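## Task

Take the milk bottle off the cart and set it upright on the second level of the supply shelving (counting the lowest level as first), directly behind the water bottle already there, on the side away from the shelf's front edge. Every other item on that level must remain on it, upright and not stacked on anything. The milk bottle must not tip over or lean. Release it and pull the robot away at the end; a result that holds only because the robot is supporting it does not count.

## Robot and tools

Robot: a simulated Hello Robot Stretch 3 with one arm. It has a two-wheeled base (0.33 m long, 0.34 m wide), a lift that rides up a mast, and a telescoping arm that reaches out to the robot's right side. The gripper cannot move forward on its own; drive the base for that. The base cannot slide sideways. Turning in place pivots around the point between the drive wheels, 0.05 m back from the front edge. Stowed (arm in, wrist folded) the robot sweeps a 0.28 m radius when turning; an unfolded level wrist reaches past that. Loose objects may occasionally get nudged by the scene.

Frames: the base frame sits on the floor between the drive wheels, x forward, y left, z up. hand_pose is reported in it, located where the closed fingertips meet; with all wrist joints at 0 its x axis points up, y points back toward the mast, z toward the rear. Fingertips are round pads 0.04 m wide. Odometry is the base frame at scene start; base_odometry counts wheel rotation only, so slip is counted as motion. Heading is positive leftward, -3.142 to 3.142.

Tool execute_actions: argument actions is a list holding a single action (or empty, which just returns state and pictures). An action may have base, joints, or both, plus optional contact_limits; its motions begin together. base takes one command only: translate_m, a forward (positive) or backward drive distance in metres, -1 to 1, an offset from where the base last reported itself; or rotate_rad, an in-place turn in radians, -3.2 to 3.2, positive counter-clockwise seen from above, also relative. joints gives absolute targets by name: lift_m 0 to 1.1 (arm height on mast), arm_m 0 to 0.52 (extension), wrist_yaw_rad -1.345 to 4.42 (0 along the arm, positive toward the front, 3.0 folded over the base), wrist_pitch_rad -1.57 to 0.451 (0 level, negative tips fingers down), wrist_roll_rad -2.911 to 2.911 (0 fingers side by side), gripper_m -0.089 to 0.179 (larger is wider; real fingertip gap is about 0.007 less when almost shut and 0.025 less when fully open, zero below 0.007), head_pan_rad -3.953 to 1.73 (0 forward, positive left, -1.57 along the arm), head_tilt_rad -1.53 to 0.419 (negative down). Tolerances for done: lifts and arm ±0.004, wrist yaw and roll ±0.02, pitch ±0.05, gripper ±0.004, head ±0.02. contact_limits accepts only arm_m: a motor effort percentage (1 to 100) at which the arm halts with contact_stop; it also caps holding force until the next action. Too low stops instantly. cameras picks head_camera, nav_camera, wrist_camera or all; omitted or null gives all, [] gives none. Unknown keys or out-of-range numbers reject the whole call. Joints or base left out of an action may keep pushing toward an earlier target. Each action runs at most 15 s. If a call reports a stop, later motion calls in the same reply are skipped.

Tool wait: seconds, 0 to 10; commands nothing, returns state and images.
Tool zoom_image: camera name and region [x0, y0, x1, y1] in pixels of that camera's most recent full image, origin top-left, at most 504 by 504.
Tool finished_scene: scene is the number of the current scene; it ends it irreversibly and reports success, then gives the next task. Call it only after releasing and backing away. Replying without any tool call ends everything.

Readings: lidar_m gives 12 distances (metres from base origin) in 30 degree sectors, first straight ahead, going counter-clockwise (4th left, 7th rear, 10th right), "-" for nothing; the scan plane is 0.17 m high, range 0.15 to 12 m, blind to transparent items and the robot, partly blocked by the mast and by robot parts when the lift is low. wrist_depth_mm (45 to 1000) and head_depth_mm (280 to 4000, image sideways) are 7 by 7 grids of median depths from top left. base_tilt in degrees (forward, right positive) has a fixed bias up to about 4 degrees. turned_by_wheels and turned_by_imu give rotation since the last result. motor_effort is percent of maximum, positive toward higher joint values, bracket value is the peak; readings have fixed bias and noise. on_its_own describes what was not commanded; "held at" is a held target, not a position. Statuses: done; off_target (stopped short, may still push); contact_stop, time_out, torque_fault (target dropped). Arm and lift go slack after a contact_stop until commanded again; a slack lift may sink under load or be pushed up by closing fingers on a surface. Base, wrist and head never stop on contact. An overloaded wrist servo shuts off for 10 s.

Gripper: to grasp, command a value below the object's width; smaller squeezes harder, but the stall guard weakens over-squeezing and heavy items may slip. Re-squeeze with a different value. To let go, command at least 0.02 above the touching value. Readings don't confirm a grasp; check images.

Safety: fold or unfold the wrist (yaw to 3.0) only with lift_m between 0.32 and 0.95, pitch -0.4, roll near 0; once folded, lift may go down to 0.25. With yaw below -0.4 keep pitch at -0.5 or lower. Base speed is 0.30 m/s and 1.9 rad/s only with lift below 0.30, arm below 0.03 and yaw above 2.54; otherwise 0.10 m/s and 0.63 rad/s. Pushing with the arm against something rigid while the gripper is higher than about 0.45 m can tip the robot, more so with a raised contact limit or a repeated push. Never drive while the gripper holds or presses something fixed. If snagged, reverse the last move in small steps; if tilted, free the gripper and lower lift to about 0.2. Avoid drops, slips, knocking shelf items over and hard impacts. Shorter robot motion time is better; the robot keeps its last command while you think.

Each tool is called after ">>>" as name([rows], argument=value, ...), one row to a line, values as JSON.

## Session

>>> execute_actions([
  {"joints":{"head_pan_rad":1.5,"head_tilt_rad":-0.4}},
], cameras=["nav_camera"])

>>> execute_actions([
  {"joints":{"head_pan_rad":-1.5}},
], cameras=["nav_camera"])

>>> execute_actions([
  {"joints":{"head_pan_rad":-3.1}},
], cameras=["nav_camera"])

Scene clock: 1.30 s.
base_odometry: x=+0.000 y=+0.000 heading=+0.000 (m, m, rad; odometry frame)
turned_by_wheels: +0.000 (rad since the last result)
turned_by_imu: +0.000 (rad since the last result)
base_tilt: forward=+1.6 right=-0.2 (deg)
lidar_m: 1.83 1.83 1.80 2.07 2.28 2.26 2.15 1.26 1.24 1.65 2.26 1.74
head_depth_mm: 1791 1893 2000 2104 2225 1810 1447 / 1881 1977 2117 2279 2308 1802 1431 / 1983 2103 2235 2384 2374 1771 1435 / 2083 2242 2314 2224 2283 1774 1424 / 2239 2381 2467 2376 2328 1769 1413 / 2355 2541 2758 2948 2371 1758 1422 / 2544 2757 2956 3102 2310 1764 1408
base_status: not commanded
joint_positions: lift_m=+0.453 arm_m=-0.002 wrist_yaw_rad=+3.089 wrist_pitch_rad=-0.465 wrist_roll_rad=+0.001 gripper_m=+0.037 head_pan_rad=+1.493 head_tilt_rad=-0.395
joint_status: all done
motor_effort: left_wheel=+0(0) right_wheel=+0(0) lift_m=+27(27) arm_m=-2(2) wrist_yaw_rad=+0(0) wrist_pitch_rad=+7(7) wrist_roll_rad=+1(1) gripper_m=+0(1) head_pan_rad=+4(47) head_tilt_rad=-3(35) (%)
hand_pose: x=-0.0097 y=+0.0747 z=+0.4553 quat_wxyz=(+0.182, +0.692, +0.145, +0.684) (m; base frame)
wrist_depth_mm: - - - - - - - / - - - - - - - / - - - - - - - / - 985 958 918 876 858 840 / 829 792 768 763 762 726 704 / 698 679 676 645 - 624 608 / 605 592 - - 561 547 538
pictures: nav_camera (sideways: a quarter turn counterclockwise sets it upright)
Images, in order (width x height): nav_camera 672x504.

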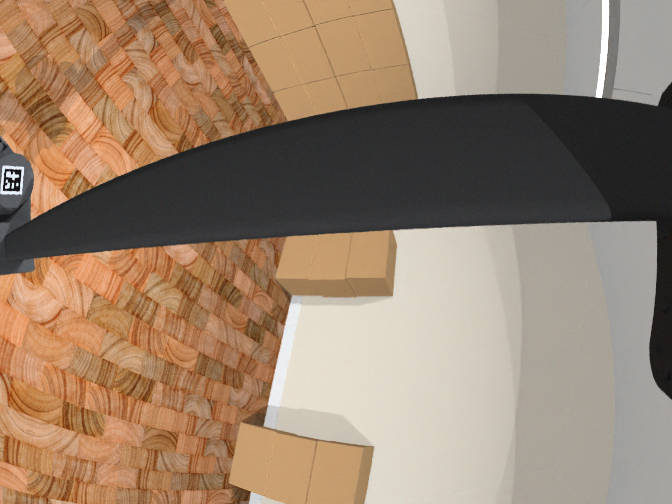

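Scene clock: 3.23 s.
base_odometry: x=+0.000 y=+0.000 heading=+0.000 (m, m, rad; odometry frame)
turned_by_wheels: +0.000 (rad since the last result)
turned_by_imu: +0.000 (rad since the last result)
base_tilt: forward=+1.6 right=-0.2 (deg)
lidar_m: 1.82 1.83 1.80 2.07 2.28 2.25 2.15 1.26 1.24 1.66 2.25 1.74
head_depth_mm: 1502 1586 1666 1734 1858 1802 1436 / 1606 1694 1795 1890 2030 1805 1436 / 1724 1820 1945 2055 2163 1787 1424 / 1861 1972 2107 2174 1939 1775 1428 / 2036 2182 2321 2410 2028 1780 1426 / 2232 2394 2564 2726 2336 1760 1417 / 2166 2299 2416 2582 2324 1765 1414
base_status: not commanded
joint_positions: lift_m=+0.453 arm_m=-0.002 wrist_yaw_rad=+3.089 wrist_pitch_rad=-0.465 wrist_roll_rad=+0.001 gripper_m=+0.037 head_pan_rad=-1.493 head_tilt_rad=-0.395
joint_status: all done
motor_effort: left_wheel=+0(0) right_wheel=+0(0) lift_m=+26(27) arm_m=-1(1) wrist_yaw_rad=+2(0) wrist_pitch_rad=+7(7) wrist_roll_rad=+1(1) gripper_m=+1(1) head_pan_rad=-4(46) head_tilt_rad=-3(3) (%)
hand_pose: x=-0.0097 y=+0.0747 z=+0.4553 quat_wxyz=(+0.182, +0.692, +0.145, +0.684) (m; base frame)
wrist_depth_mm: - - - - - - - / - - - - - - - / - - - - - - - / - 981 955 913 887 859 854 / 825 799 785 753 761 729 707 / 696 684 680 654 - 624 615 / 600 587 - - 562 547 536
pictures: nav_camera (sideways: a quarter turn counterclockwise sets it upright)
Images, in order (width x height): nav_camera 672x504.

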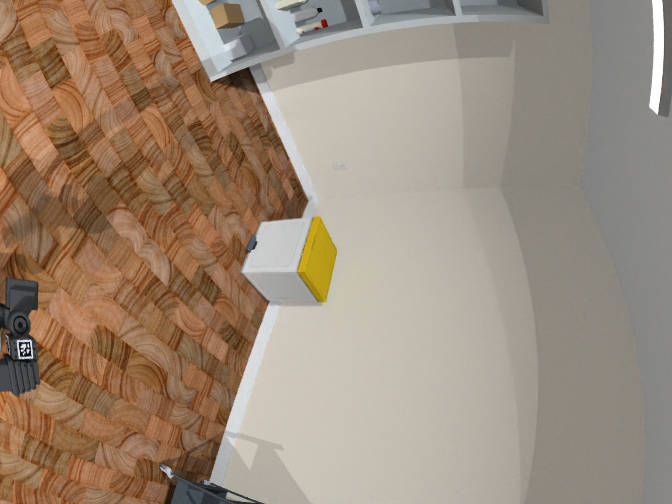

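Scene clock: 4.57 s.
base_odometry: x=+0.000 y=+0.000 heading=+0.000 (m, m, rad; odometry frame)
turned_by_wheels: +0.000 (rad since the last result)
turned_by_imu: +0.000 (rad since the last result)
base_tilt: forward=+1.6 right=-0.2 (deg)
lidar_m: 1.83 1.83 1.80 2.07 2.29 2.26 2.15 1.25 1.24 1.66 2.26 1.73
head_depth_mm: 2290 2401 2545 2696 2394 1809 1436 / 2440 2562 2719 2888 2366 1790 1439 / 2517 2707 2890 3051 2370 1785 1429 / 2273 2416 2623 2827 2366 1780 1422 / 2005 2137 2293 2454 2366 1782 1418 / 1816 1919 2049 2168 2243 1773 1415 / 1658 1762 1861 1965 2067 1754 1411
base_status: not commanded
joint_positions: lift_m=+0.453 arm_m=-0.002 wrist_yaw_rad=+3.089 wrist_pitch_rad=-0.465 wrist_roll_rad=+0.001 gripper_m=+0.037 head_pan_rad=-3.093 head_tilt_rad=-0.395
joint_status: all done
motor_effort: left_wheel=+0(0) right_wheel=+0(0) lift_m=+27(27) arm_m=-1(1) wrist_yaw_rad=+1(0) wrist_pitch_rad=+7(7) wrist_roll_rad=+1(1) gripper_m=+1(1) head_pan_rad=-4(45) head_tilt_rad=-3(3) (%)
hand_pose: x=-0.0097 y=+0.0747 z=+0.4553 quat_wxyz=(+0.182, +0.692, +0.145, +0.684) (m; base frame)
wrist_depth_mm: - - - - - - - / - - - - - - - / - - - - - - - / - 965 940 926 881 858 830 / 819 801 799 760 761 717 708 / 691 679 676 649 - 626 605 / 603 592 - - 557 547 537
pictures: nav_camera (sideways: a quarter turn counterclockwise sets it upright)
Images, in order (width x height): nav_camera 672x504.

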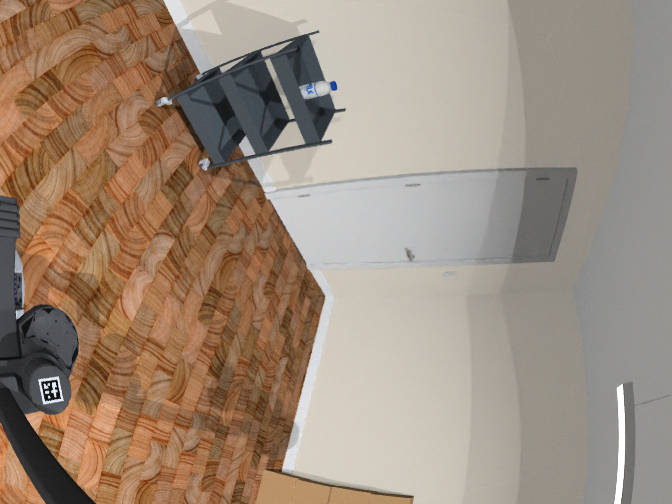

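>>> execute_actions([
  {"base":{"rotate_rad":0.39},"joints":{"lift_m":0.28,"wrist_yaw_rad":3.0,"wrist_pitch_rad":-0.4}},
], cameras=[])

>>> execute_actions([
  {"base":{"translate_m":-0.88}},
], cameras=[])

>>> execute_actions([
  {"base":{"rotate_rad":-0.9},"joints":{"lift_m":0.69,"head_pan_rad":-1.57,"head_tilt_rad":-0.7}},
], cameras=[])

>>> execute_actions([
  {"joints":{"wrist_yaw_rad":0,"gripper_m":0.13}},
], cameras=[])

>>> execute_actions([
  {"joints":{"wrist_pitch_rad":0}},
], cameras=["wrist_camera","head_camera"])

Scene clock: 15.97 s.
base_odometry: x=+0.000 y=+0.000 heading=+0.390 (m, m, rad; odometry frame)
turned_by_wheels: +0.390 (rad since the last result)
turned_by_imu: +0.382 (rad since the last result)
base_tilt: forward=+1.6 right=-0.2 (deg)
lidar_m: 2.22 1.80 2.07 2.37 2.32 2.44 1.30 1.24 1.66 1.70 1.73 1.83
head_depth_mm: 1900 2089 2248 2490 2377 1795 1449 / 1818 1933 2120 2297 2378 1793 1433 / 1709 1838 1964 2137 2253 1788 1434 / 1635 1753 1864 2008 2135 1708 1433 / 1544 1643 1761 1706 1802 1683 1425 / 1463 1549 1673 1607 1708 1646 1418 / 1401 1477 1575 1586 1591 1639 1404
base_status: done
joint_positions: lift_m=+0.280 arm_m=-0.002 wrist_yaw_rad=+3.002 wrist_pitch_rad=-0.419 wrist_roll_rad=+0.001 gripper_m=+0.037 head_pan_rad=-3.093 head_tilt_rad=-0.395
joint_status: all done
motor_effort: left_wheel=-2(7) right_wheel=+2(5) lift_m=+17(23) arm_m=-1(2) wrist_yaw_rad=-1(2) wrist_pitch_rad=+10(11) wrist_roll_rad=+1(1) gripper_m=+0(0) head_pan_rad=-4(3) head_tilt_rad=-3(3) (%)
hand_pose: x=+0.0101 y=+0.0789 z=+0.2929 quat_wxyz=(+0.196, +0.700, +0.099, +0.680) (m; base frame)
wrist_depth_mm: - - - - - - - / - - - - - - - / - 985 916 897 862 835 789 / 766 746 703 695 667 654 638 / 613 598 - 569 567 540 528 / 513 518 - - - 457 446 / 448 - - - 406 398 393
pictures: none
No camera images: the call's "cameras" was empty. Leave "cameras" out to get every camera's image.

Scene clock: 20.67 s.
base_odometry: x=-0.814 y=-0.334 heading=+0.390 (m, m, rad; odometry frame)
turned_by_wheels: +0.000 (rad since the last result)
turned_by_imu: -0.004 (rad since the last result)
base_tilt: forward=+1.6 right=-0.3 (deg)
lidar_m: 2.67 2.59 2.60 1.97 2.09 1.35 0.50 0.49 0.51 1.26 1.70 2.25
head_depth_mm: 1044 1127 1231 1358 1501 1668 1443 / 970 1050 1140 1250 1381 1531 1433 / 945 1011 1090 1168 1273 1403 1426 / 894 958 1027 1107 1203 1315 1380 / 846 901 963 1039 1120 1214 1318 / 803 855 911 982 1050 1126 654 / 766 812 867 920 983 864 696
base_status: done
joint_positions: lift_m=+0.280 arm_m=-0.002 wrist_yaw_rad=+3.001 wrist_pitch_rad=-0.419 wrist_roll_rad=+0.001 gripper_m=+0.037 head_pan_rad=-3.093 head_tilt_rad=-0.396
joint_status: not commanded
motor_effort: left_wheel=-1(10) right_wheel=+1(2) lift_m=+17(17) arm_m=-1(1) wrist_yaw_rad=+0(2) wrist_pitch_rad=+9(10) wrist_roll_rad=+1(1) gripper_m=+0(0) head_pan_rad=-5(3) head_tilt_rad=-2(3) (%)
hand_pose: x=+0.0102 y=+0.0789 z=+0.2930 quat_wxyz=(+0.196, +0.700, +0.098, +0.680) (m; base frame)
wrist_depth_mm: - - - - - - - / - - - - - - - / - 979 937 893 866 821 797 / 766 738 731 690 665 649 630 / 607 594 - 570 565 539 527 / 508 512 - - - 460 446 / 446 - - - 406 399 389
pictures: none
No camera images: the call's "cameras" was empty. Leave "cameras" out to get every camera's image.

Scene clock: 25.23 s.
base_odometry: x=-0.814 y=-0.334 heading=-0.510 (m, m, rad; odometry frame)
turned_by_wheels: -0.900 (rad since the last result)
turned_by_imu: -0.879 (rad since the last result)
base_tilt: forward=+1.6 right=-0.2 (deg)
lidar_m: 2.25 2.53 2.60 2.61 2.28 1.97 2.09 1.15 0.50 0.49 0.53 1.48
head_depth_mm: 746 833 940 1078 1219 1387 1199 / 755 845 953 953 813 937 1171 / 764 853 966 976 809 965 1117 / 772 861 983 970 733 980 1123 / 778 873 991 970 826 979 1134 / 786 885 998 984 819 977 1141 / 797 895 1019 1184 1329 1351 1177
base_status: done
joint_positions: lift_m=+0.690 arm_m=-0.002 wrist_yaw_rad=+3.001 wrist_pitch_rad=-0.418 wrist_roll_rad=+0.001 gripper_m=+0.037 head_pan_rad=-1.577 head_tilt_rad=-0.692
joint_status: all done
motor_effort: left_wheel=+2(8) right_wheel=-1(6) lift_m=+37(38) arm_m=-1(1) wrist_yaw_rad=+0(0) wrist_pitch_rad=+9(9) wrist_roll_rad=+1(1) gripper_m=+0(0) head_pan_rad=+5(46) head_tilt_rad=-5(33) (%)
hand_pose: x=+0.0102 y=+0.0789 z=+0.7021 quat_wxyz=(+0.195, +0.700, +0.098, +0.680) (m; base frame)
wrist_depth_mm: - - - - - - - / - - - - - - - / - - - - - - - / - - - - - - - / - - - - - - - / - - 993 942 - 897 882 / 869 855 820 822 800 790 777
pictures: none
No camera images: the call's "cameras" was empty. Leave "cameras" out to get every camera's image.

Scene clock: 27.73 s.
base_odometry: x=-0.814 y=-0.334 heading=-0.510 (m, m, rad; odometry frame)
turned_by_wheels: +0.000 (rad since the last result)
turned_by_imu: +0.000 (rad since the last result)
base_tilt: forward=+1.6 right=-0.2 (deg)
lidar_m: 2.25 2.53 2.60 2.60 2.29 1.97 2.09 1.15 0.50 0.49 0.53 1.48
head_depth_mm: 745 831 938 1074 1220 1391 1195 / 754 842 955 957 812 931 1166 / 760 852 967 970 810 983 1117 / 771 865 981 966 733 983 - / 779 873 991 970 829 995 1136 / 791 882 1004 982 821 979 1129 / 796 897 1023 1186 1337 1349 1181
base_status: not commanded
joint_positions: lift_m=+0.690 arm_m=-0.002 wrist_yaw_rad=+0.002 wrist_pitch_rad=-0.418 wrist_roll_rad=+0.001 gripper_m=+0.130 head_pan_rad=-1.577 head_tilt_rad=-0.692
joint_status: all done
motor_effort: left_wheel=+2(1) right_wheel=-1(1) lift_m=+36(36) arm_m=-1(1) wrist_yaw_rad=-1(1) wrist_pitch_rad=+9(9) wrist_roll_rad=+1(1) gripper_m=+1(97) head_pan_rad=+4(3) head_tilt_rad=-5(5) (%)
hand_pose: x=-0.0211 y=-0.3676 z=+0.7021 quat_wxyz=(+0.692, +0.148, -0.691, -0.147) (m; base frame)
wrist_depth_mm: 673 662 555 271 509 551 546 / 729 395 486 292 464 349 252 / 874 295 280 265 252 240 231 / - 900 721 690 635 747 705 / - - 594 585 570 800 814 / - - 459 492 487 - 864 / 869 844 680 680 654 757 779
pictures: none
No camera images: the call's "cameras" was empty. Leave "cameras" out to get every camera's image.

Scene clock: 28.77 s.
base_odometry: x=-0.814 y=-0.334 heading=-0.510 (m, m, rad; odometry frame)
turned_by_wheels: +0.000 (rad since the last result)
turned_by_imu: +0.000 (rad since the last result)
base_tilt: forward=+1.6 right=-0.1 (deg)
lidar_m: 2.25 2.54 2.60 2.60 2.30 1.97 2.09 1.15 0.50 0.49 0.53 1.48
head_depth_mm: 746 831 942 1074 1225 1394 1199 / 754 841 950 961 811 932 1170 / 763 854 965 969 810 961 1115 / 769 864 977 967 733 982 - / 779 874 990 966 825 981 1135 / 789 883 1006 983 818 978 1134 / 795 895 1020 1189 1328 1348 1180
base_status: not commanded
joint_positions: lift_m=+0.690 arm_m=-0.002 wrist_yaw_rad=+0.002 wrist_pitch_rad=-0.023 wrist_roll_rad=+0.001 gripper_m=+0.130 head_pan_rad=-1.577 head_tilt_rad=-0.692
joint_status: all done
motor_effort: left_wheel=+1(1) right_wheel=-1(1) lift_m=+36(36) arm_m=-1(1) wrist_yaw_rad=-1(1) wrist_pitch_rad=+12(12) wrist_roll_rad=+1(1) gripper_m=+1(1) head_pan_rad=+3(2) head_tilt_rad=-5(5) (%)
hand_pose: x=-0.0210 y=-0.3988 z=+0.7983 quat_wxyz=(+0.707, +0.009, -0.707, -0.008) (m; base frame)
wrist_depth_mm: 720 684 668 624 600 575 553 / 745 717 680 649 624 594 570 / 788 742 705 667 646 616 588 / 830 785 718 317 579 637 613 / 866 419 521 327 489 440 618 / 919 315 292 277 262 - 237 / 967 894 616 593 274 257 669
pictures: head_camera (sideways: a quarter turn clockwise sets it upright), wrist_camera
Images, in order (width x height): head_camera 896x504, wrist_camera 644x364.

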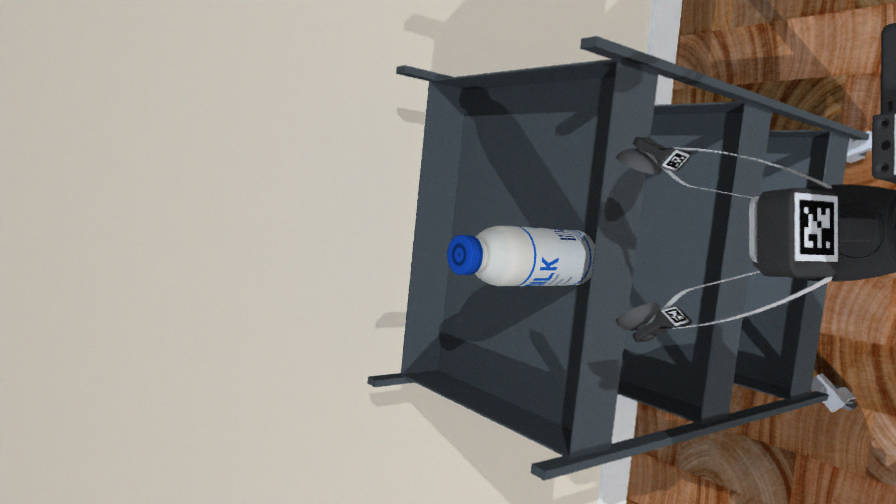

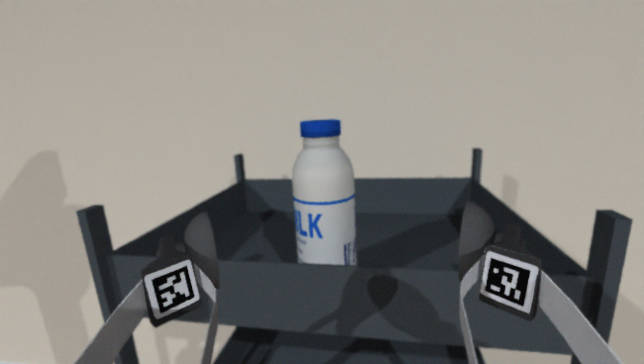

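Heading is ~0.13 left of the wall.

>>> execute_actions([
  {"base":{"translate_m":0.015},"joints":{"arm_m":0.185,"lift_m":0.675,"head_pan_rad":0.2,"head_tilt_rad":-0.3}},
], cameras=[])

>>> execute_actions([
  {"joints":{"gripper_m":0.02}},
], cameras=[])

>>> execute_actions([
  {"joints":{"lift_m":0.85}},
], cameras=["wrist_camera","head_camera"])

Scene clock: 34.70 s.
base_odometry: x=-0.801 y=-0.342 heading=-0.510 (m, m, rad; odometry frame)
turned_by_wheels: +0.000 (rad since the last result)
turned_by_imu: +0.000 (rad since the last result)
base_tilt: forward=+1.6 right=-0.2 (deg)
lidar_m: 2.24 2.53 2.59 2.61 2.30 1.98 2.10 1.15 0.50 0.49 0.53 1.48
head_depth_mm: 2215 2332 2443 2578 2597 1986 1554 / 2285 2409 2527 2655 2705 1979 1545 / 2298 2373 2497 2665 2570 1979 1532 / 2351 2455 2632 2741 2568 1972 1537 / 2450 2552 2679 2778 2556 1977 1541 / 2532 2505 2609 2662 2624 1963 1522 / 2644 2817 2956 3158 2663 1931 1533
base_status: done
joint_positions: lift_m=+0.675 arm_m=+0.185 wrist_yaw_rad=+0.001 wrist_pitch_rad=-0.021 wrist_roll_rad=+0.001 gripper_m=+0.130 head_pan_rad=+0.193 head_tilt_rad=-0.310
joint_status: all done
motor_effort: left_wheel=+1(6) right_wheel=-1(2) lift_m=+16(33) arm_m=+4(5) wrist_yaw_rad=+1(1) wrist_pitch_rad=+10(12) wrist_roll_rad=+1(1) gripper_m=+0(1) head_pan_rad=+5(44) head_tilt_rad=+6(37) (%)
hand_pose: x=-0.0213 y=-0.5853 z=+0.7846 quat_wxyz=(+0.707, +0.008, -0.707, -0.008) (m; base frame)
wrist_depth_mm: 523 498 475 456 438 419 403 / 550 519 497 473 453 435 416 / 576 544 518 122 468 448 430 / 604 567 529 125 481 461 444 / 629 591 435 119 387 369 343 / 652 273 326 122 293 - 280 / 228 260 264 128 233 247 237
pictures: none
No camera images: the call's "cameras" was empty. Leave "cameras" out to get every camera's image.

Scene clock: 36.30 s.
base_odometry: x=-0.801 y=-0.342 heading=-0.510 (m, m, rad; odometry frame)
turned_by_wheels: +0.000 (rad since the last result)
turned_by_imu: +0.000 (rad since the last result)
base_tilt: forward=+1.6 right=-0.1 (deg)
lidar_m: 2.24 2.52 2.59 2.60 2.30 1.98 2.09 1.15 0.50 0.49 0.53 1.48
head_depth_mm: 2217 2318 2438 2550 2647 1987 1551 / 2296 2411 2532 2662 2738 1976 1547 / 2327 2378 2475 2694 2585 1985 1540 / 2372 2473 2588 2754 2592 1972 1544 / 2452 2560 2704 2777 2559 1952 1530 / 2495 2510 2604 2638 2631 1952 1525 / 2662 2819 2985 3207 2694 1955 1518
base_status: not commanded
joint_positions: lift_m=+0.675 arm_m=+0.185 wrist_yaw_rad=+0.002 wrist_pitch_rad=-0.021 wrist_roll_rad=+0.001 gripper_m=+0.021 head_pan_rad=+0.193 head_tilt_rad=-0.310
joint_status: all done
motor_effort: left_wheel=+2(2) right_wheel=-2(2) lift_m=+16(17) arm_m=+4(5) wrist_yaw_rad=-2(1) wrist_pitch_rad=+11(11) wrist_roll_rad=+1(1) gripper_m=-25(100) head_pan_rad=+4(3) head_tilt_rad=+6(6) (%)
hand_pose: x=-0.0209 y=-0.5853 z=+0.7846 quat_wxyz=(+0.707, +0.009, -0.707, -0.007) (m; base frame)
wrist_depth_mm: 526 500 474 455 437 417 402 / 547 525 493 475 454 433 414 / 569 545 515 118 464 446 433 / 597 572 532 122 478 463 439 / 637 589 413 116 123 376 344 / 652 303 307 118 124 320 281 / 227 269 265 124 233 250 241
pictures: none
No camera images: the call's "cameras" was empty. Leave "cameras" out to get every camera's image.

Scene clock: 38.73 s.
base_odometry: x=-0.801 y=-0.342 heading=-0.510 (m, m, rad; odometry frame)
turned_by_wheels: +0.000 (rad since the last result)
turned_by_imu: +0.000 (rad since the last result)
base_tilt: forward=+1.6 right=-0.1 (deg)
lidar_m: 2.24 2.53 2.59 2.60 2.30 1.99 2.10 1.16 0.50 0.49 0.54 1.49
head_depth_mm: 2217 2346 2454 2576 2650 2010 1546 / 2300 2409 2491 2681 2748 1985 1556 / 2315 2399 2490 2689 2627 1985 1541 / 2380 2449 2625 2711 2570 1956 1530 / 2453 2545 2706 2791 2563 1954 1530 / 2528 2524 2581 2644 2609 1937 1527 / 2642 2838 2979 3187 2663 1945 1519
base_status: not commanded
joint_positions: lift_m=+0.849 arm_m=+0.185 wrist_yaw_rad=+0.002 wrist_pitch_rad=-0.066 wrist_roll_rad=+0.001 gripper_m=+0.025 head_pan_rad=+0.193 head_tilt_rad=-0.310
joint_status: all done
on_its_own: wrist_pitch_rad is at rest, and its effort (+34) is outside its rest range (-20 to +32)
motor_effort: left_wheel=+2(1) right_wheel=-2(2) lift_m=+40(41) arm_m=+4(4) wrist_yaw_rad=-1(2) wrist_pitch_rad=+34(35) wrist_roll_rad=+1(1) gripper_m=-22(25) head_pan_rad=+2(3) head_tilt_rad=+6(6) (%)
hand_pose: x=-0.0210 y=-0.5837 z=+0.9470 quat_wxyz=(+0.707, +0.024, -0.707, -0.023) (m; base frame)
wrist_depth_mm: 514 486 467 451 430 413 397 / 542 517 490 472 447 431 412 / 575 546 518 120 468 448 433 / 605 576 540 123 491 473 449 / 648 605 569 117 124 491 469 / 689 645 489 119 124 509 497 / 734 689 448 124 420 425 515
pictures: head_camera (sideways: a quarter turn clockwise sets it upright), wrist_camera
Images, in order (width x height): head_camera 896x504, wrist_camera 644x364.

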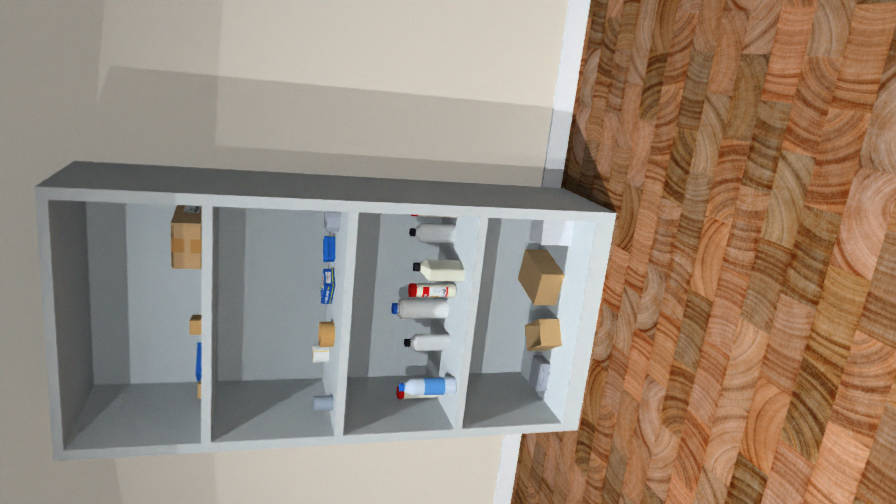

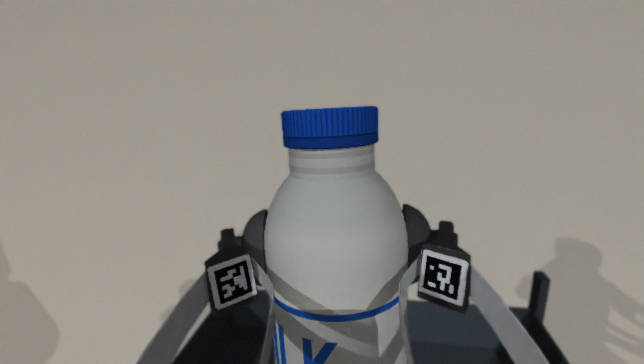

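>>> execute_actions([
  {"joints":{"arm_m":0}},
], cameras=[])

>>> execute_actions([
  {"base":{"rotate_rad":0.48}},
], cameras=[])

>>> execute_actions([
  {"base":{"translate_m":1.0}},
], cameras=[])

>>> execute_actions([
  {"base":{"translate_m":0.85},"joints":{"lift_m":0.62,"head_pan_rad":-1.57,"head_tilt_rad":-0.7}},
], cameras=[])

>>> execute_actions([
  {"base":{"rotate_rad":0.99}},
], cameras=["wrist_camera","head_camera"])

Scene clock: 47.07 s.
base_odometry: x=-0.801 y=-0.342 heading=-0.510 (m, m, rad; odometry frame)
turned_by_wheels: +0.000 (rad since the last result)
turned_by_imu: +0.000 (rad since the last result)
base_tilt: forward=+1.6 right=-0.2 (deg)
lidar_m: 2.24 2.53 2.59 2.60 2.31 1.98 2.10 1.15 0.50 0.49 0.53 1.48
head_depth_mm: 2200 2323 2448 2544 2611 1976 1547 / 2313 2408 2538 2675 2717 1975 1553 / 2310 2407 2504 2662 2613 1977 1538 / 2361 2458 2633 2737 2580 1968 1535 / 2429 2601 2710 2786 2590 1968 1536 / 2528 2528 2579 2640 2616 1949 1519 / 2639 2798 2992 3223 2734 1955 1521
base_status: not commanded
joint_positions: lift_m=+0.849 arm_m=+0.000 wrist_yaw_rad=+0.000 wrist_pitch_rad=-0.066 wrist_roll_rad=+0.001 gripper_m=+0.025 head_pan_rad=+0.193 head_tilt_rad=-0.310
joint_status: all done
on_its_own: wrist_pitch_rad is at rest, and its effort (+34) is outside its rest range (-20 to +32)
motor_effort: left_wheel=+2(2) right_wheel=-2(2) lift_m=+40(40) arm_m=-6(6) wrist_yaw_rad=-1(1) wrist_pitch_rad=+34(33) wrist_roll_rad=+1(1) gripper_m=-22(23) head_pan_rad=+4(4) head_tilt_rad=+6(6) (%)
hand_pose: x=-0.0213 y=-0.3994 z=+0.9470 quat_wxyz=(+0.707, +0.024, -0.707, -0.024) (m; base frame)
wrist_depth_mm: 703 675 653 621 585 573 545 / 750 710 675 653 620 594 565 / 774 758 703 120 641 615 600 / 829 797 745 123 665 658 623 / 892 828 780 117 124 670 642 / 935 880 547 119 125 704 677 / - 941 456 124 422 473 708
pictures: none
No camera images: the call's "cameras" was empty. Leave "cameras" out to get every camera's image.

Scene clock: 48.77 s.
base_odometry: x=-0.801 y=-0.342 heading=-0.030 (m, m, rad; odometry frame)
turned_by_wheels: +0.480 (rad since the last result)
turned_by_imu: +0.469 (rad since the last result)
base_tilt: forward=+1.6 right=-0.2 (deg)
lidar_m: 2.49 2.60 2.59 2.40 2.15 2.10 1.22 0.50 0.49 0.52 1.40 2.24
head_depth_mm: 2448 2504 2594 2716 2627 2006 1556 / 2761 2866 2539 2663 2644 1984 1542 / 3012 3147 3263 3411 2776 1968 1539 / 3259 3502 3630 3759 2704 1964 1536 / 3238 3329 3582 3738 2701 1960 1533 / 2910 3064 3210 3373 2730 1958 1520 / 2720 2882 2964 3082 2671 1945 1526
base_status: done
joint_positions: lift_m=+0.849 arm_m=+0.000 wrist_yaw_rad=+0.000 wrist_pitch_rad=-0.066 wrist_roll_rad=+0.001 gripper_m=+0.025 head_pan_rad=+0.193 head_tilt_rad=-0.310
joint_status: not commanded
on_its_own: wrist_pitch_rad is at rest, and its effort (+33) is outside its rest range (-20 to +32)
motor_effort: left_wheel=-2(5) right_wheel=+2(5) lift_m=+39(40) arm_m=-7(6) wrist_yaw_rad=+0(0) wrist_pitch_rad=+33(33) wrist_roll_rad=+1(1) gripper_m=-23(23) head_pan_rad=+4(4) head_tilt_rad=+6(6) (%)
hand_pose: x=-0.0214 y=-0.3994 z=+0.9470 quat_wxyz=(+0.707, +0.024, -0.707, -0.024) (m; base frame)
wrist_depth_mm: - - 978 782 662 563 496 / - - - 831 693 589 512 / - - - 120 699 611 528 / - - - 123 723 633 542 / - - - 117 124 620 563 / - - - 119 125 553 502 / - - - 124 422 451 440
pictures: none
No camera images: the call's "cameras" was empty. Leave "cameras" out to get every camera's image.

Scene clock: 59.83 s.
base_odometry: x=+0.199 y=-0.372 heading=-0.030 (m, m, rad; odometry frame)
turned_by_wheels: +0.000 (rad since the last result)
turned_by_imu: +0.004 (rad since the last result)
base_tilt: forward=+1.6 right=-0.2 (deg)
lidar_m: 1.54 2.35 1.98 2.43 2.68 2.64 1.40 1.18 1.48 1.28 1.89 1.35
head_depth_mm: 1376 1482 1624 1737 1646 1798 1545 / 1888 1976 2036 1629 1678 1764 1551 / 2044 2151 2237 2336 2430 1983 1545 / 2284 2353 2533 2623 2625 1981 1535 / 2447 2589 2725 2849 2736 1968 1536 / 2350 2452 2578 2714 2678 1947 1525 / 2181 2264 2387 2471 2541 1950 1531
base_status: done
joint_positions: lift_m=+0.849 arm_m=+0.000 wrist_yaw_rad=+0.000 wrist_pitch_rad=-0.066 wrist_roll_rad=+0.001 gripper_m=+0.025 head_pan_rad=+0.193 head_tilt_rad=-0.310
joint_status: not commanded
on_its_own: wrist_pitch_rad is at rest, and its effort (+33) is outside its rest range (-20 to +32)
motor_effort: left_wheel=-2(2) right_wheel=+2(6) lift_m=+40(40) arm_m=-6(7) wrist_yaw_rad=+0(0) wrist_pitch_rad=+33(34) wrist_roll_rad=+1(1) gripper_m=-23(23) head_pan_rad=+3(2) head_tilt_rad=+6(6) (%)
hand_pose: x=-0.0214 y=-0.3994 z=+0.9470 quat_wxyz=(+0.707, +0.024, -0.707, -0.024) (m; base frame)
wrist_depth_mm: - - - - - - 885 / - - - - - - 916 / - - - 120 - - 942 / - - - 123 - - 957 / - - - 117 124 - - / - - - 119 125 - - / - - - 124 - - -
pictures: none
No camera images: the call's "cameras" was empty. Leave "cameras" out to get every camera's image.

Scene clock: 69.47 s.
base_odometry: x=+1.048 y=-0.398 heading=-0.030 (m, m, rad; odometry frame)
turned_by_wheels: +0.000 (rad since the last result)
turned_by_imu: +0.003 (rad since the last result)
base_tilt: forward=+1.6 right=-0.2 (deg)
lidar_m: 0.73 1.74 1.82 1.64 2.63 3.34 2.03 1.97 1.53 1.52 0.81 0.75
head_depth_mm: 1683 1850 1989 1776 1665 1399 1194 / 1782 1955 2190 2068 1670 1398 1194 / 1869 2076 2343 2065 1656 1359 1217 / 1687 1897 2183 2050 1666 604 1190 / 1489 1650 1848 1986 1657 1384 1183 / 1330 1448 1616 1755 1220 1307 1189 / 1185 747 824 979 1052 1277 1165
base_status: done
joint_positions: lift_m=+0.620 arm_m=+0.000 wrist_yaw_rad=+0.000 wrist_pitch_rad=-0.066 wrist_roll_rad=+0.001 gripper_m=+0.025 head_pan_rad=-1.563 head_tilt_rad=-0.691
joint_status: all done
on_its_own: wrist_pitch_rad is at rest, and its effort (+33) is outside its rest range (-20 to +32)
motor_effort: left_wheel=-2(3) right_wheel=+2(3) lift_m=+20(35) arm_m=-7(7) wrist_yaw_rad=+1(0) wrist_pitch_rad=+33(34) wrist_roll_rad=+1(1) gripper_m=-24(23) head_pan_rad=-4(48) head_tilt_rad=-5(36) (%)
hand_pose: x=-0.0214 y=-0.3994 z=+0.7180 quat_wxyz=(+0.707, +0.024, -0.707, -0.024) (m; base frame)
wrist_depth_mm: 645 519 - - - - - / 711 542 - - - - - / 740 595 - 120 - - - / 617 656 - 123 - - - / 596 618 598 117 125 - - / 461 608 615 119 125 - - / 787 886 973 124 919 - 975
pictures: none
No camera images: the call's "cameras" was empty. Leave "cameras" out to get every camera's image.

Scene clock: 72.00 s.
base_odometry: x=+1.048 y=-0.398 heading=+0.960 (m, m, rad; odometry frame)
turned_by_wheels: +0.990 (rad since the last result)
turned_by_imu: +0.968 (rad since the last result)
base_tilt: forward=+1.6 right=-0.2 (deg)
lidar_m: 1.83 1.64 2.60 3.33 2.14 1.97 1.54 1.56 0.81 0.75 0.73 1.62
head_depth_mm: 910 873 703 1104 1007 1290 1191 / 907 870 701 1173 981 1309 1193 / 909 867 697 1107 1003 1280 1222 / 912 817 727 1096 999 603 1194 / 911 857 724 1165 997 1302 1189 / 915 852 718 1194 941 1304 1184 / 898 892 706 1003 961 1175 1183
base_status: done
joint_positions: lift_m=+0.620 arm_m=+0.000 wrist_yaw_rad=+0.000 wrist_pitch_rad=-0.066 wrist_roll_rad=+0.001 gripper_m=+0.025 head_pan_rad=-1.563 head_tilt_rad=-0.692
joint_status: not commanded
on_its_own: wrist_pitch_rad is at rest, and its effort (+34) is outside its rest range (-20 to +32)
motor_effort: left_wheel=-2(6) right_wheel=+2(5) lift_m=+20(20) arm_m=-6(7) wrist_yaw_rad=+0(1) wrist_pitch_rad=+34(33) wrist_roll_rad=+1(1) gripper_m=-23(23) head_pan_rad=-4(4) head_tilt_rad=-6(5) (%)
hand_pose: x=-0.0214 y=-0.3994 z=+0.7180 quat_wxyz=(+0.707, +0.024, -0.707, -0.024) (m; base frame)
wrist_depth_mm: 404 578 765 761 748 735 553 / 399 576 802 795 789 767 556 / 408 579 826 120 813 650 560 / 427 539 769 123 703 636 559 / - 535 466 117 124 506 511 / - 471 472 119 125 448 439 / - 515 906 124 763 761 581
pictures: head_camera (sideways: a quarter turn clockwise sets it upright), wrist_camera
Images, in order (width x height): head_camera 896x504, wrist_camera 644x364.

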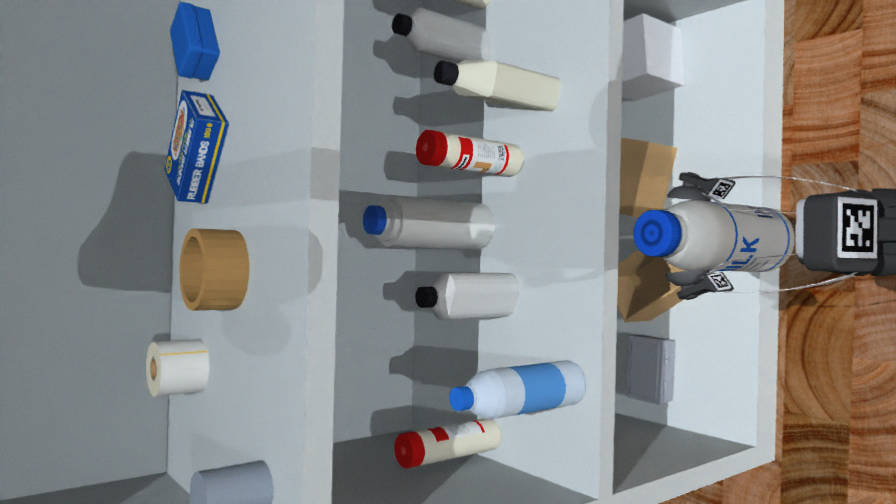

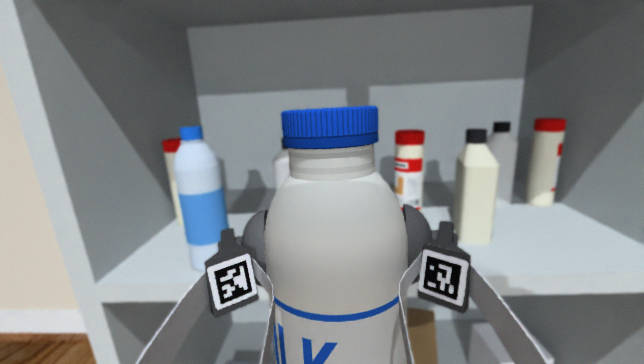

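>>> execute_actions([
  {"joints":{"arm_m":0.43}},
], cameras=[])

>>> execute_actions([
  {"joints":{"lift_m":0.565}},
], cameras=["wrist_camera"])

Scene clock: 79.70 s.
base_odometry: x=+1.048 y=-0.398 heading=+0.960 (m, m, rad; odometry frame)
turned_by_wheels: +0.000 (rad since the last result)
turned_by_imu: +0.000 (rad since the last result)
base_tilt: forward=+1.6 right=-0.2 (deg)
lidar_m: 1.82 1.63 2.59 3.34 2.14 1.97 1.53 1.61 0.81 0.75 0.73 1.62
head_depth_mm: 907 872 703 1109 1005 1290 1212 / 910 868 700 1216 981 - - / 909 863 695 1249 961 1303 1194 / 910 819 730 1018 971 1292 1193 / 912 859 726 1163 995 1293 1190 / 913 855 719 1203 941 1297 1180 / 900 896 706 999 966 1172 1178
base_status: not commanded
joint_positions: lift_m=+0.620 arm_m=+0.430 wrist_yaw_rad=+0.000 wrist_pitch_rad=-0.066 wrist_roll_rad=+0.001 gripper_m=+0.025 head_pan_rad=-1.563 head_tilt_rad=-0.692
joint_status: all done
on_its_own: wrist_pitch_rad is at rest, and its effort (+34) is outside its rest range (-20 to +32)
motor_effort: left_wheel=-2(2) right_wheel=+2(2) lift_m=+20(20) arm_m=+5(4) wrist_yaw_rad=+0(0) wrist_pitch_rad=+34(33) wrist_roll_rad=+1(1) gripper_m=-23(23) head_pan_rad=-4(3) head_tilt_rad=-5(5) (%)
hand_pose: x=-0.0214 y=-0.8287 z=+0.7180 quat_wxyz=(+0.707, +0.024, -0.707, -0.024) (m; base frame)
wrist_depth_mm: 384 380 377 371 366 364 359 / 399 397 390 391 385 378 377 / 403 415 413 120 399 399 391 / 403 439 435 123 413 419 413 / 397 458 448 117 124 435 157 / 395 400 166 119 125 381 138 / 354 321 166 124 246 304 143
pictures: none
No camera images: the call's "cameras" was empty. Leave "cameras" out to get every camera's image.

Scene clock: 81.03 s.
base_odometry: x=+1.048 y=-0.398 heading=+0.960 (m, m, rad; odometry frame)
turned_by_wheels: +0.000 (rad since the last result)
turned_by_imu: +0.000 (rad since the last result)
base_tilt: forward=+1.6 right=-0.2 (deg)
lidar_m: 1.83 1.63 2.59 3.33 2.14 1.97 1.53 1.56 0.81 0.75 0.73 1.62
head_depth_mm: 907 871 704 1108 1010 1284 1198 / 911 870 702 1178 980 1316 - / 911 869 696 1171 - 1314 1194 / 912 817 728 1026 997 1291 1187 / 913 856 725 1161 997 1297 1187 / 914 854 721 1195 939 1300 1182 / 897 898 707 998 964 1175 1185
base_status: not commanded
joint_positions: lift_m=+0.565 arm_m=+0.430 wrist_yaw_rad=-0.003 wrist_pitch_rad=-0.066 wrist_roll_rad=+0.002 gripper_m=+0.025 head_pan_rad=-1.563 head_tilt_rad=-0.692
joint_status: all done
on_its_own: wrist_pitch_rad is at rest, and its effort (+33) is outside its rest range (-20 to +32)
motor_effort: left_wheel=-3(4) right_wheel=+2(4) lift_m=+20(21) arm_m=+4(4) wrist_yaw_rad=+1(3) wrist_pitch_rad=+33(34) wrist_roll_rad=+0(1) gripper_m=-23(24) head_pan_rad=-5(4) head_tilt_rad=-5(5) (%)
hand_pose: x=-0.0222 y=-0.8287 z=+0.6631 quat_wxyz=(+0.706, +0.022, -0.707, -0.025) (m; base frame)
wrist_depth_mm: 381 380 374 371 368 365 359 / 398 397 394 383 381 382 375 / 405 416 413 121 193 398 135 / 404 148 432 123 204 415 129 / 392 145 155 117 124 419 132 / 356 149 150 119 125 299 137 / 279 166 176 124 237 239 143
pictures: wrist_camera
Images, in order (width x height): wrist_camera 644x364.

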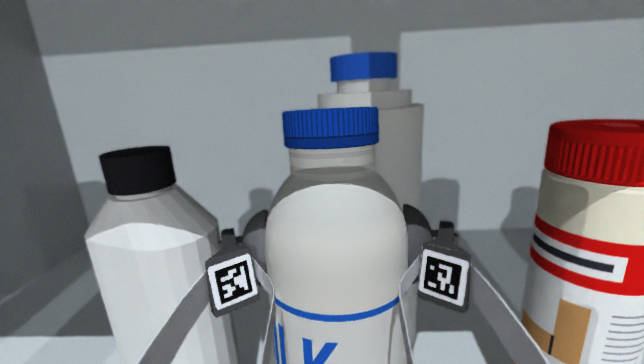

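Tight on the left; shift.

>>> execute_actions([
  {"base":{"translate_m":-0.03},"joints":{"arm_m":0.415}},
], cameras=[])

>>> execute_actions([
  {"joints":{"lift_m":0.55}},
], cameras=[])

>>> execute_actions([
  {"joints":{"gripper_m":0.1}},
], cameras=[])

>>> execute_actions([
  {"joints":{"arm_m":0.15}},
], cameras=[])

>>> execute_actions([
  {"base":{"translate_m":0.24},"joints":{"lift_m":0.52,"gripper_m":0.13}},
], cameras=["wrist_camera"])

Scene clock: 88.97 s.
base_odometry: x=+1.031 y=-0.422 heading=+0.959 (m, m, rad; odometry frame)
turned_by_wheels: +0.000 (rad since the last result)
turned_by_imu: +0.000 (rad since the last result)
base_tilt: forward=+1.6 right=-0.2 (deg)
lidar_m: 1.85 1.66 2.60 3.32 2.11 1.95 1.51 1.54 0.79 0.75 0.74 1.62
head_depth_mm: 908 888 703 1108 1009 1282 1200 / 908 875 697 1213 976 1309 - / 910 849 696 1193 - 1305 1189 / 910 871 729 1016 1001 1306 1190 / 914 858 725 1165 998 1294 1187 / 914 847 719 1199 947 1294 1188 / 911 907 716 1038 991 1220 1173
base_status: done
joint_positions: lift_m=+0.565 arm_m=+0.415 wrist_yaw_rad=-0.001 wrist_pitch_rad=-0.066 wrist_roll_rad=+0.002 gripper_m=+0.025 head_pan_rad=-1.563 head_tilt_rad=-0.692
joint_status: all done
on_its_own: wrist_pitch_rad is at rest, and its effort (+33) is outside its rest range (-20 to +32)
motor_effort: left_wheel=-2(7) right_wheel=+2(4) lift_m=+20(20) arm_m=-6(8) wrist_yaw_rad=+1(2) wrist_pitch_rad=+33(33) wrist_roll_rad=+0(0) gripper_m=-23(23) head_pan_rad=-5(3) head_tilt_rad=-6(5) (%)
hand_pose: x=-0.0216 y=-0.8144 z=+0.6631 quat_wxyz=(+0.706, +0.023, -0.707, -0.024) (m; base frame)
wrist_depth_mm: 397 394 391 385 381 379 371 / 412 413 407 215 399 394 390 / 428 430 427 120 413 158 401 / 408 173 451 123 433 146 419 / 385 161 463 117 125 150 378 / 341 168 248 119 125 153 293 / 276 177 257 124 238 170 243
pictures: none
No camera images: the call's "cameras" was empty. Leave "cameras" out to get every camera's image.

Scene clock: 89.80 s.
base_odometry: x=+1.031 y=-0.422 heading=+0.959 (m, m, rad; odometry frame)
turned_by_wheels: +0.000 (rad since the last result)
turned_by_imu: +0.000 (rad since the last result)
base_tilt: forward=+1.6 right=-0.2 (deg)
lidar_m: 1.85 1.66 2.62 3.34 2.11 1.95 1.51 1.53 0.79 0.75 0.74 1.62
head_depth_mm: 908 883 707 1106 1009 1281 1194 / 912 879 698 1214 981 1312 1221 / 909 851 697 1154 - 1309 1194 / 913 868 729 1027 1001 1305 1189 / 916 858 725 1163 993 1299 1185 / 909 850 720 1195 949 1302 1183 / 914 905 714 1044 994 1223 1185
base_status: not commanded
joint_positions: lift_m=+0.550 arm_m=+0.415 wrist_yaw_rad=-0.001 wrist_pitch_rad=-0.030 wrist_roll_rad=+0.002 gripper_m=+0.025 head_pan_rad=-1.563 head_tilt_rad=-0.692
joint_status: all done
motor_effort: left_wheel=-2(2) right_wheel=+2(2) lift_m=+17(19) arm_m=-6(6) wrist_yaw_rad=+1(1) wrist_pitch_rad=+15(33) wrist_roll_rad=+0(0) gripper_m=-23(23) head_pan_rad=-4(5) head_tilt_rad=-5(5) (%)
hand_pose: x=-0.0216 y=-0.8157 z=+0.6574 quat_wxyz=(+0.707, +0.011, -0.707, -0.011) (m; base frame)
wrist_depth_mm: 402 398 395 390 385 380 377 / 414 415 410 215 400 394 389 / 427 428 428 119 413 147 399 / 404 169 444 123 430 145 417 / 387 159 458 117 124 149 382 / 343 165 304 119 125 151 291 / 265 172 264 125 232 167 241
pictures: none
No camera images: the call's "cameras" was empty. Leave "cameras" out to get every camera's image.

Scene clock: 91.07 s.
base_odometry: x=+1.031 y=-0.422 heading=+0.959 (m, m, rad; odometry frame)
turned_by_wheels: +0.000 (rad since the last result)
turned_by_imu: +0.000 (rad since the last result)
base_tilt: forward=+1.6 right=-0.2 (deg)
lidar_m: 1.85 1.66 2.62 3.32 2.10 1.95 1.50 1.53 0.80 0.75 0.74 1.62
head_depth_mm: 909 889 705 1108 1007 1282 1204 / 910 874 700 1216 983 1312 1219 / 911 852 698 1155 - 1309 1194 / 916 869 730 1015 1001 1302 1190 / 914 859 724 1161 995 1297 1186 / 912 848 721 1197 943 1296 1187 / 911 904 716 1043 989 1222 1180
base_status: not commanded
joint_positions: lift_m=+0.550 arm_m=+0.415 wrist_yaw_rad=-0.001 wrist_pitch_rad=-0.023 wrist_roll_rad=+0.002 gripper_m=+0.100 head_pan_rad=-1.563 head_tilt_rad=-0.692
joint_status: all done
motor_effort: left_wheel=-2(2) right_wheel=+2(2) lift_m=+17(17) arm_m=-7(6) wrist_yaw_rad=+0(0) wrist_pitch_rad=+11(15) wrist_roll_rad=+0(0) gripper_m=+0(93) head_pan_rad=-4(3) head_tilt_rad=-5(5) (%)
hand_pose: x=-0.0216 y=-0.8159 z=+0.6592 quat_wxyz=(+0.707, +0.008, -0.707, -0.009) (m; base frame)
wrist_depth_mm: 407 400 396 388 386 382 378 / 414 413 411 218 401 395 392 / 426 428 428 123 414 157 404 / 407 171 446 127 429 145 414 / 385 159 456 121 134 146 390 / 345 164 326 123 139 148 294 / 269 175 262 130 236 163 246
pictures: none
No camera images: the call's "cameras" was empty. Leave "cameras" out to get every camera's image.

Scene clock: 94.23 s.
base_odometry: x=+1.031 y=-0.422 heading=+0.959 (m, m, rad; odometry frame)
turned_by_wheels: +0.000 (rad since the last result)
turned_by_imu: +0.000 (rad since the last result)
base_tilt: forward=+1.6 right=-0.2 (deg)
lidar_m: 1.86 1.66 2.61 3.31 2.10 1.95 1.51 1.54 0.79 0.75 0.74 1.62
head_depth_mm: 907 887 705 1109 1009 1279 1202 / 910 872 701 1220 976 1313 1225 / 913 850 697 1173 1006 1332 - / 912 868 731 1013 1001 1323 1160 / 911 859 725 1165 997 1302 1189 / 914 849 719 1203 948 1300 1188 / 915 909 715 1045 989 1220 1176
base_status: not commanded
joint_positions: lift_m=+0.550 arm_m=+0.150 wrist_yaw_rad=+0.000 wrist_pitch_rad=-0.022 wrist_roll_rad=+0.002 gripper_m=+0.100 head_pan_rad=-1.563 head_tilt_rad=-0.692
joint_status: all done
motor_effort: left_wheel=-1(2) right_wheel=+2(2) lift_m=+17(17) arm_m=-7(8) wrist_yaw_rad=+1(1) wrist_pitch_rad=+11(11) wrist_roll_rad=+0(0) gripper_m=+1(1) head_pan_rad=-4(3) head_tilt_rad=-5(5) (%)
hand_pose: x=-0.0216 y=-0.5510 z=+0.6595 quat_wxyz=(+0.707, +0.008, -0.707, -0.008) (m; base frame)
wrist_depth_mm: 441 627 645 624 619 620 512 / 427 626 666 656 648 636 517 / 390 625 690 483 661 396 471 / 384 609 433 399 623 339 485 / 400 321 444 413 429 349 431 / 368 313 348 343 330 332 314 / 295 291 287 281 276 273 268
pictures: none
No camera images: the call's "cameras" was empty. Leave "cameras" out to get every camera's image.

Scene clock: 97.57 s.
base_odometry: x=+1.169 y=-0.226 heading=+0.959 (m, m, rad; odometry frame)
turned_by_wheels: +0.000 (rad since the last result)
turned_by_imu: +0.001 (rad since the last result)
base_tilt: forward=+1.6 right=-0.2 (deg)
lidar_m: 1.62 1.44 2.30 3.31 2.42 2.14 1.74 0.95 0.90 0.65 0.66 1.62
head_depth_mm: 908 858 705 1038 1012 1312 1200 / 906 829 700 1039 1008 1308 1217 / 909 862 697 1133 1001 1305 - / 907 868 694 1211 945 1325 1171 / 898 862 723 1034 967 1226 1189 / 567 597 666 792 1543 1377 1183 / 931 1075 1215 1408 1581 1379 1181
base_status: done
joint_positions: lift_m=+0.520 arm_m=+0.150 wrist_yaw_rad=+0.000 wrist_pitch_rad=-0.022 wrist_roll_rad=+0.002 gripper_m=+0.130 head_pan_rad=-1.563 head_tilt_rad=-0.692
joint_status: all done
motor_effort: left_wheel=-2(5) right_wheel=+2(4) lift_m=+16(17) arm_m=-7(7) wrist_yaw_rad=+1(0) wrist_pitch_rad=+11(11) wrist_roll_rad=+0(0) gripper_m=+1(98) head_pan_rad=-3(4) head_tilt_rad=-5(5) (%)
hand_pose: x=-0.0216 y=-0.5510 z=+0.6296 quat_wxyz=(+0.707, +0.008, -0.707, -0.008) (m; base frame)
wrist_depth_mm: 690 254 476 632 626 610 606 / 735 250 438 268 647 443 616 / 771 248 430 263 413 385 388 / 790 254 449 275 425 390 416 / 838 262 399 287 393 378 361 / 859 845 293 287 281 - 267 / 907 288 349 778 767 628 640
pictures: wrist_camera
Images, in order (width x height): wrist_camera 644x364.

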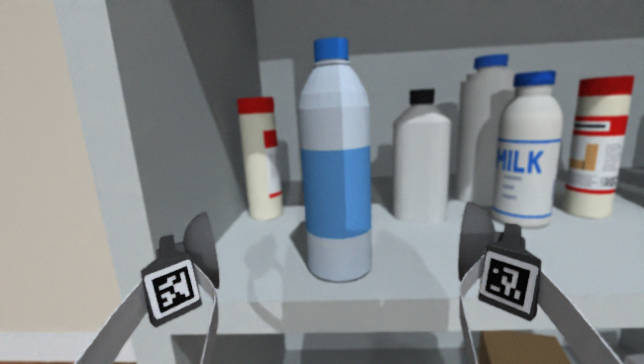

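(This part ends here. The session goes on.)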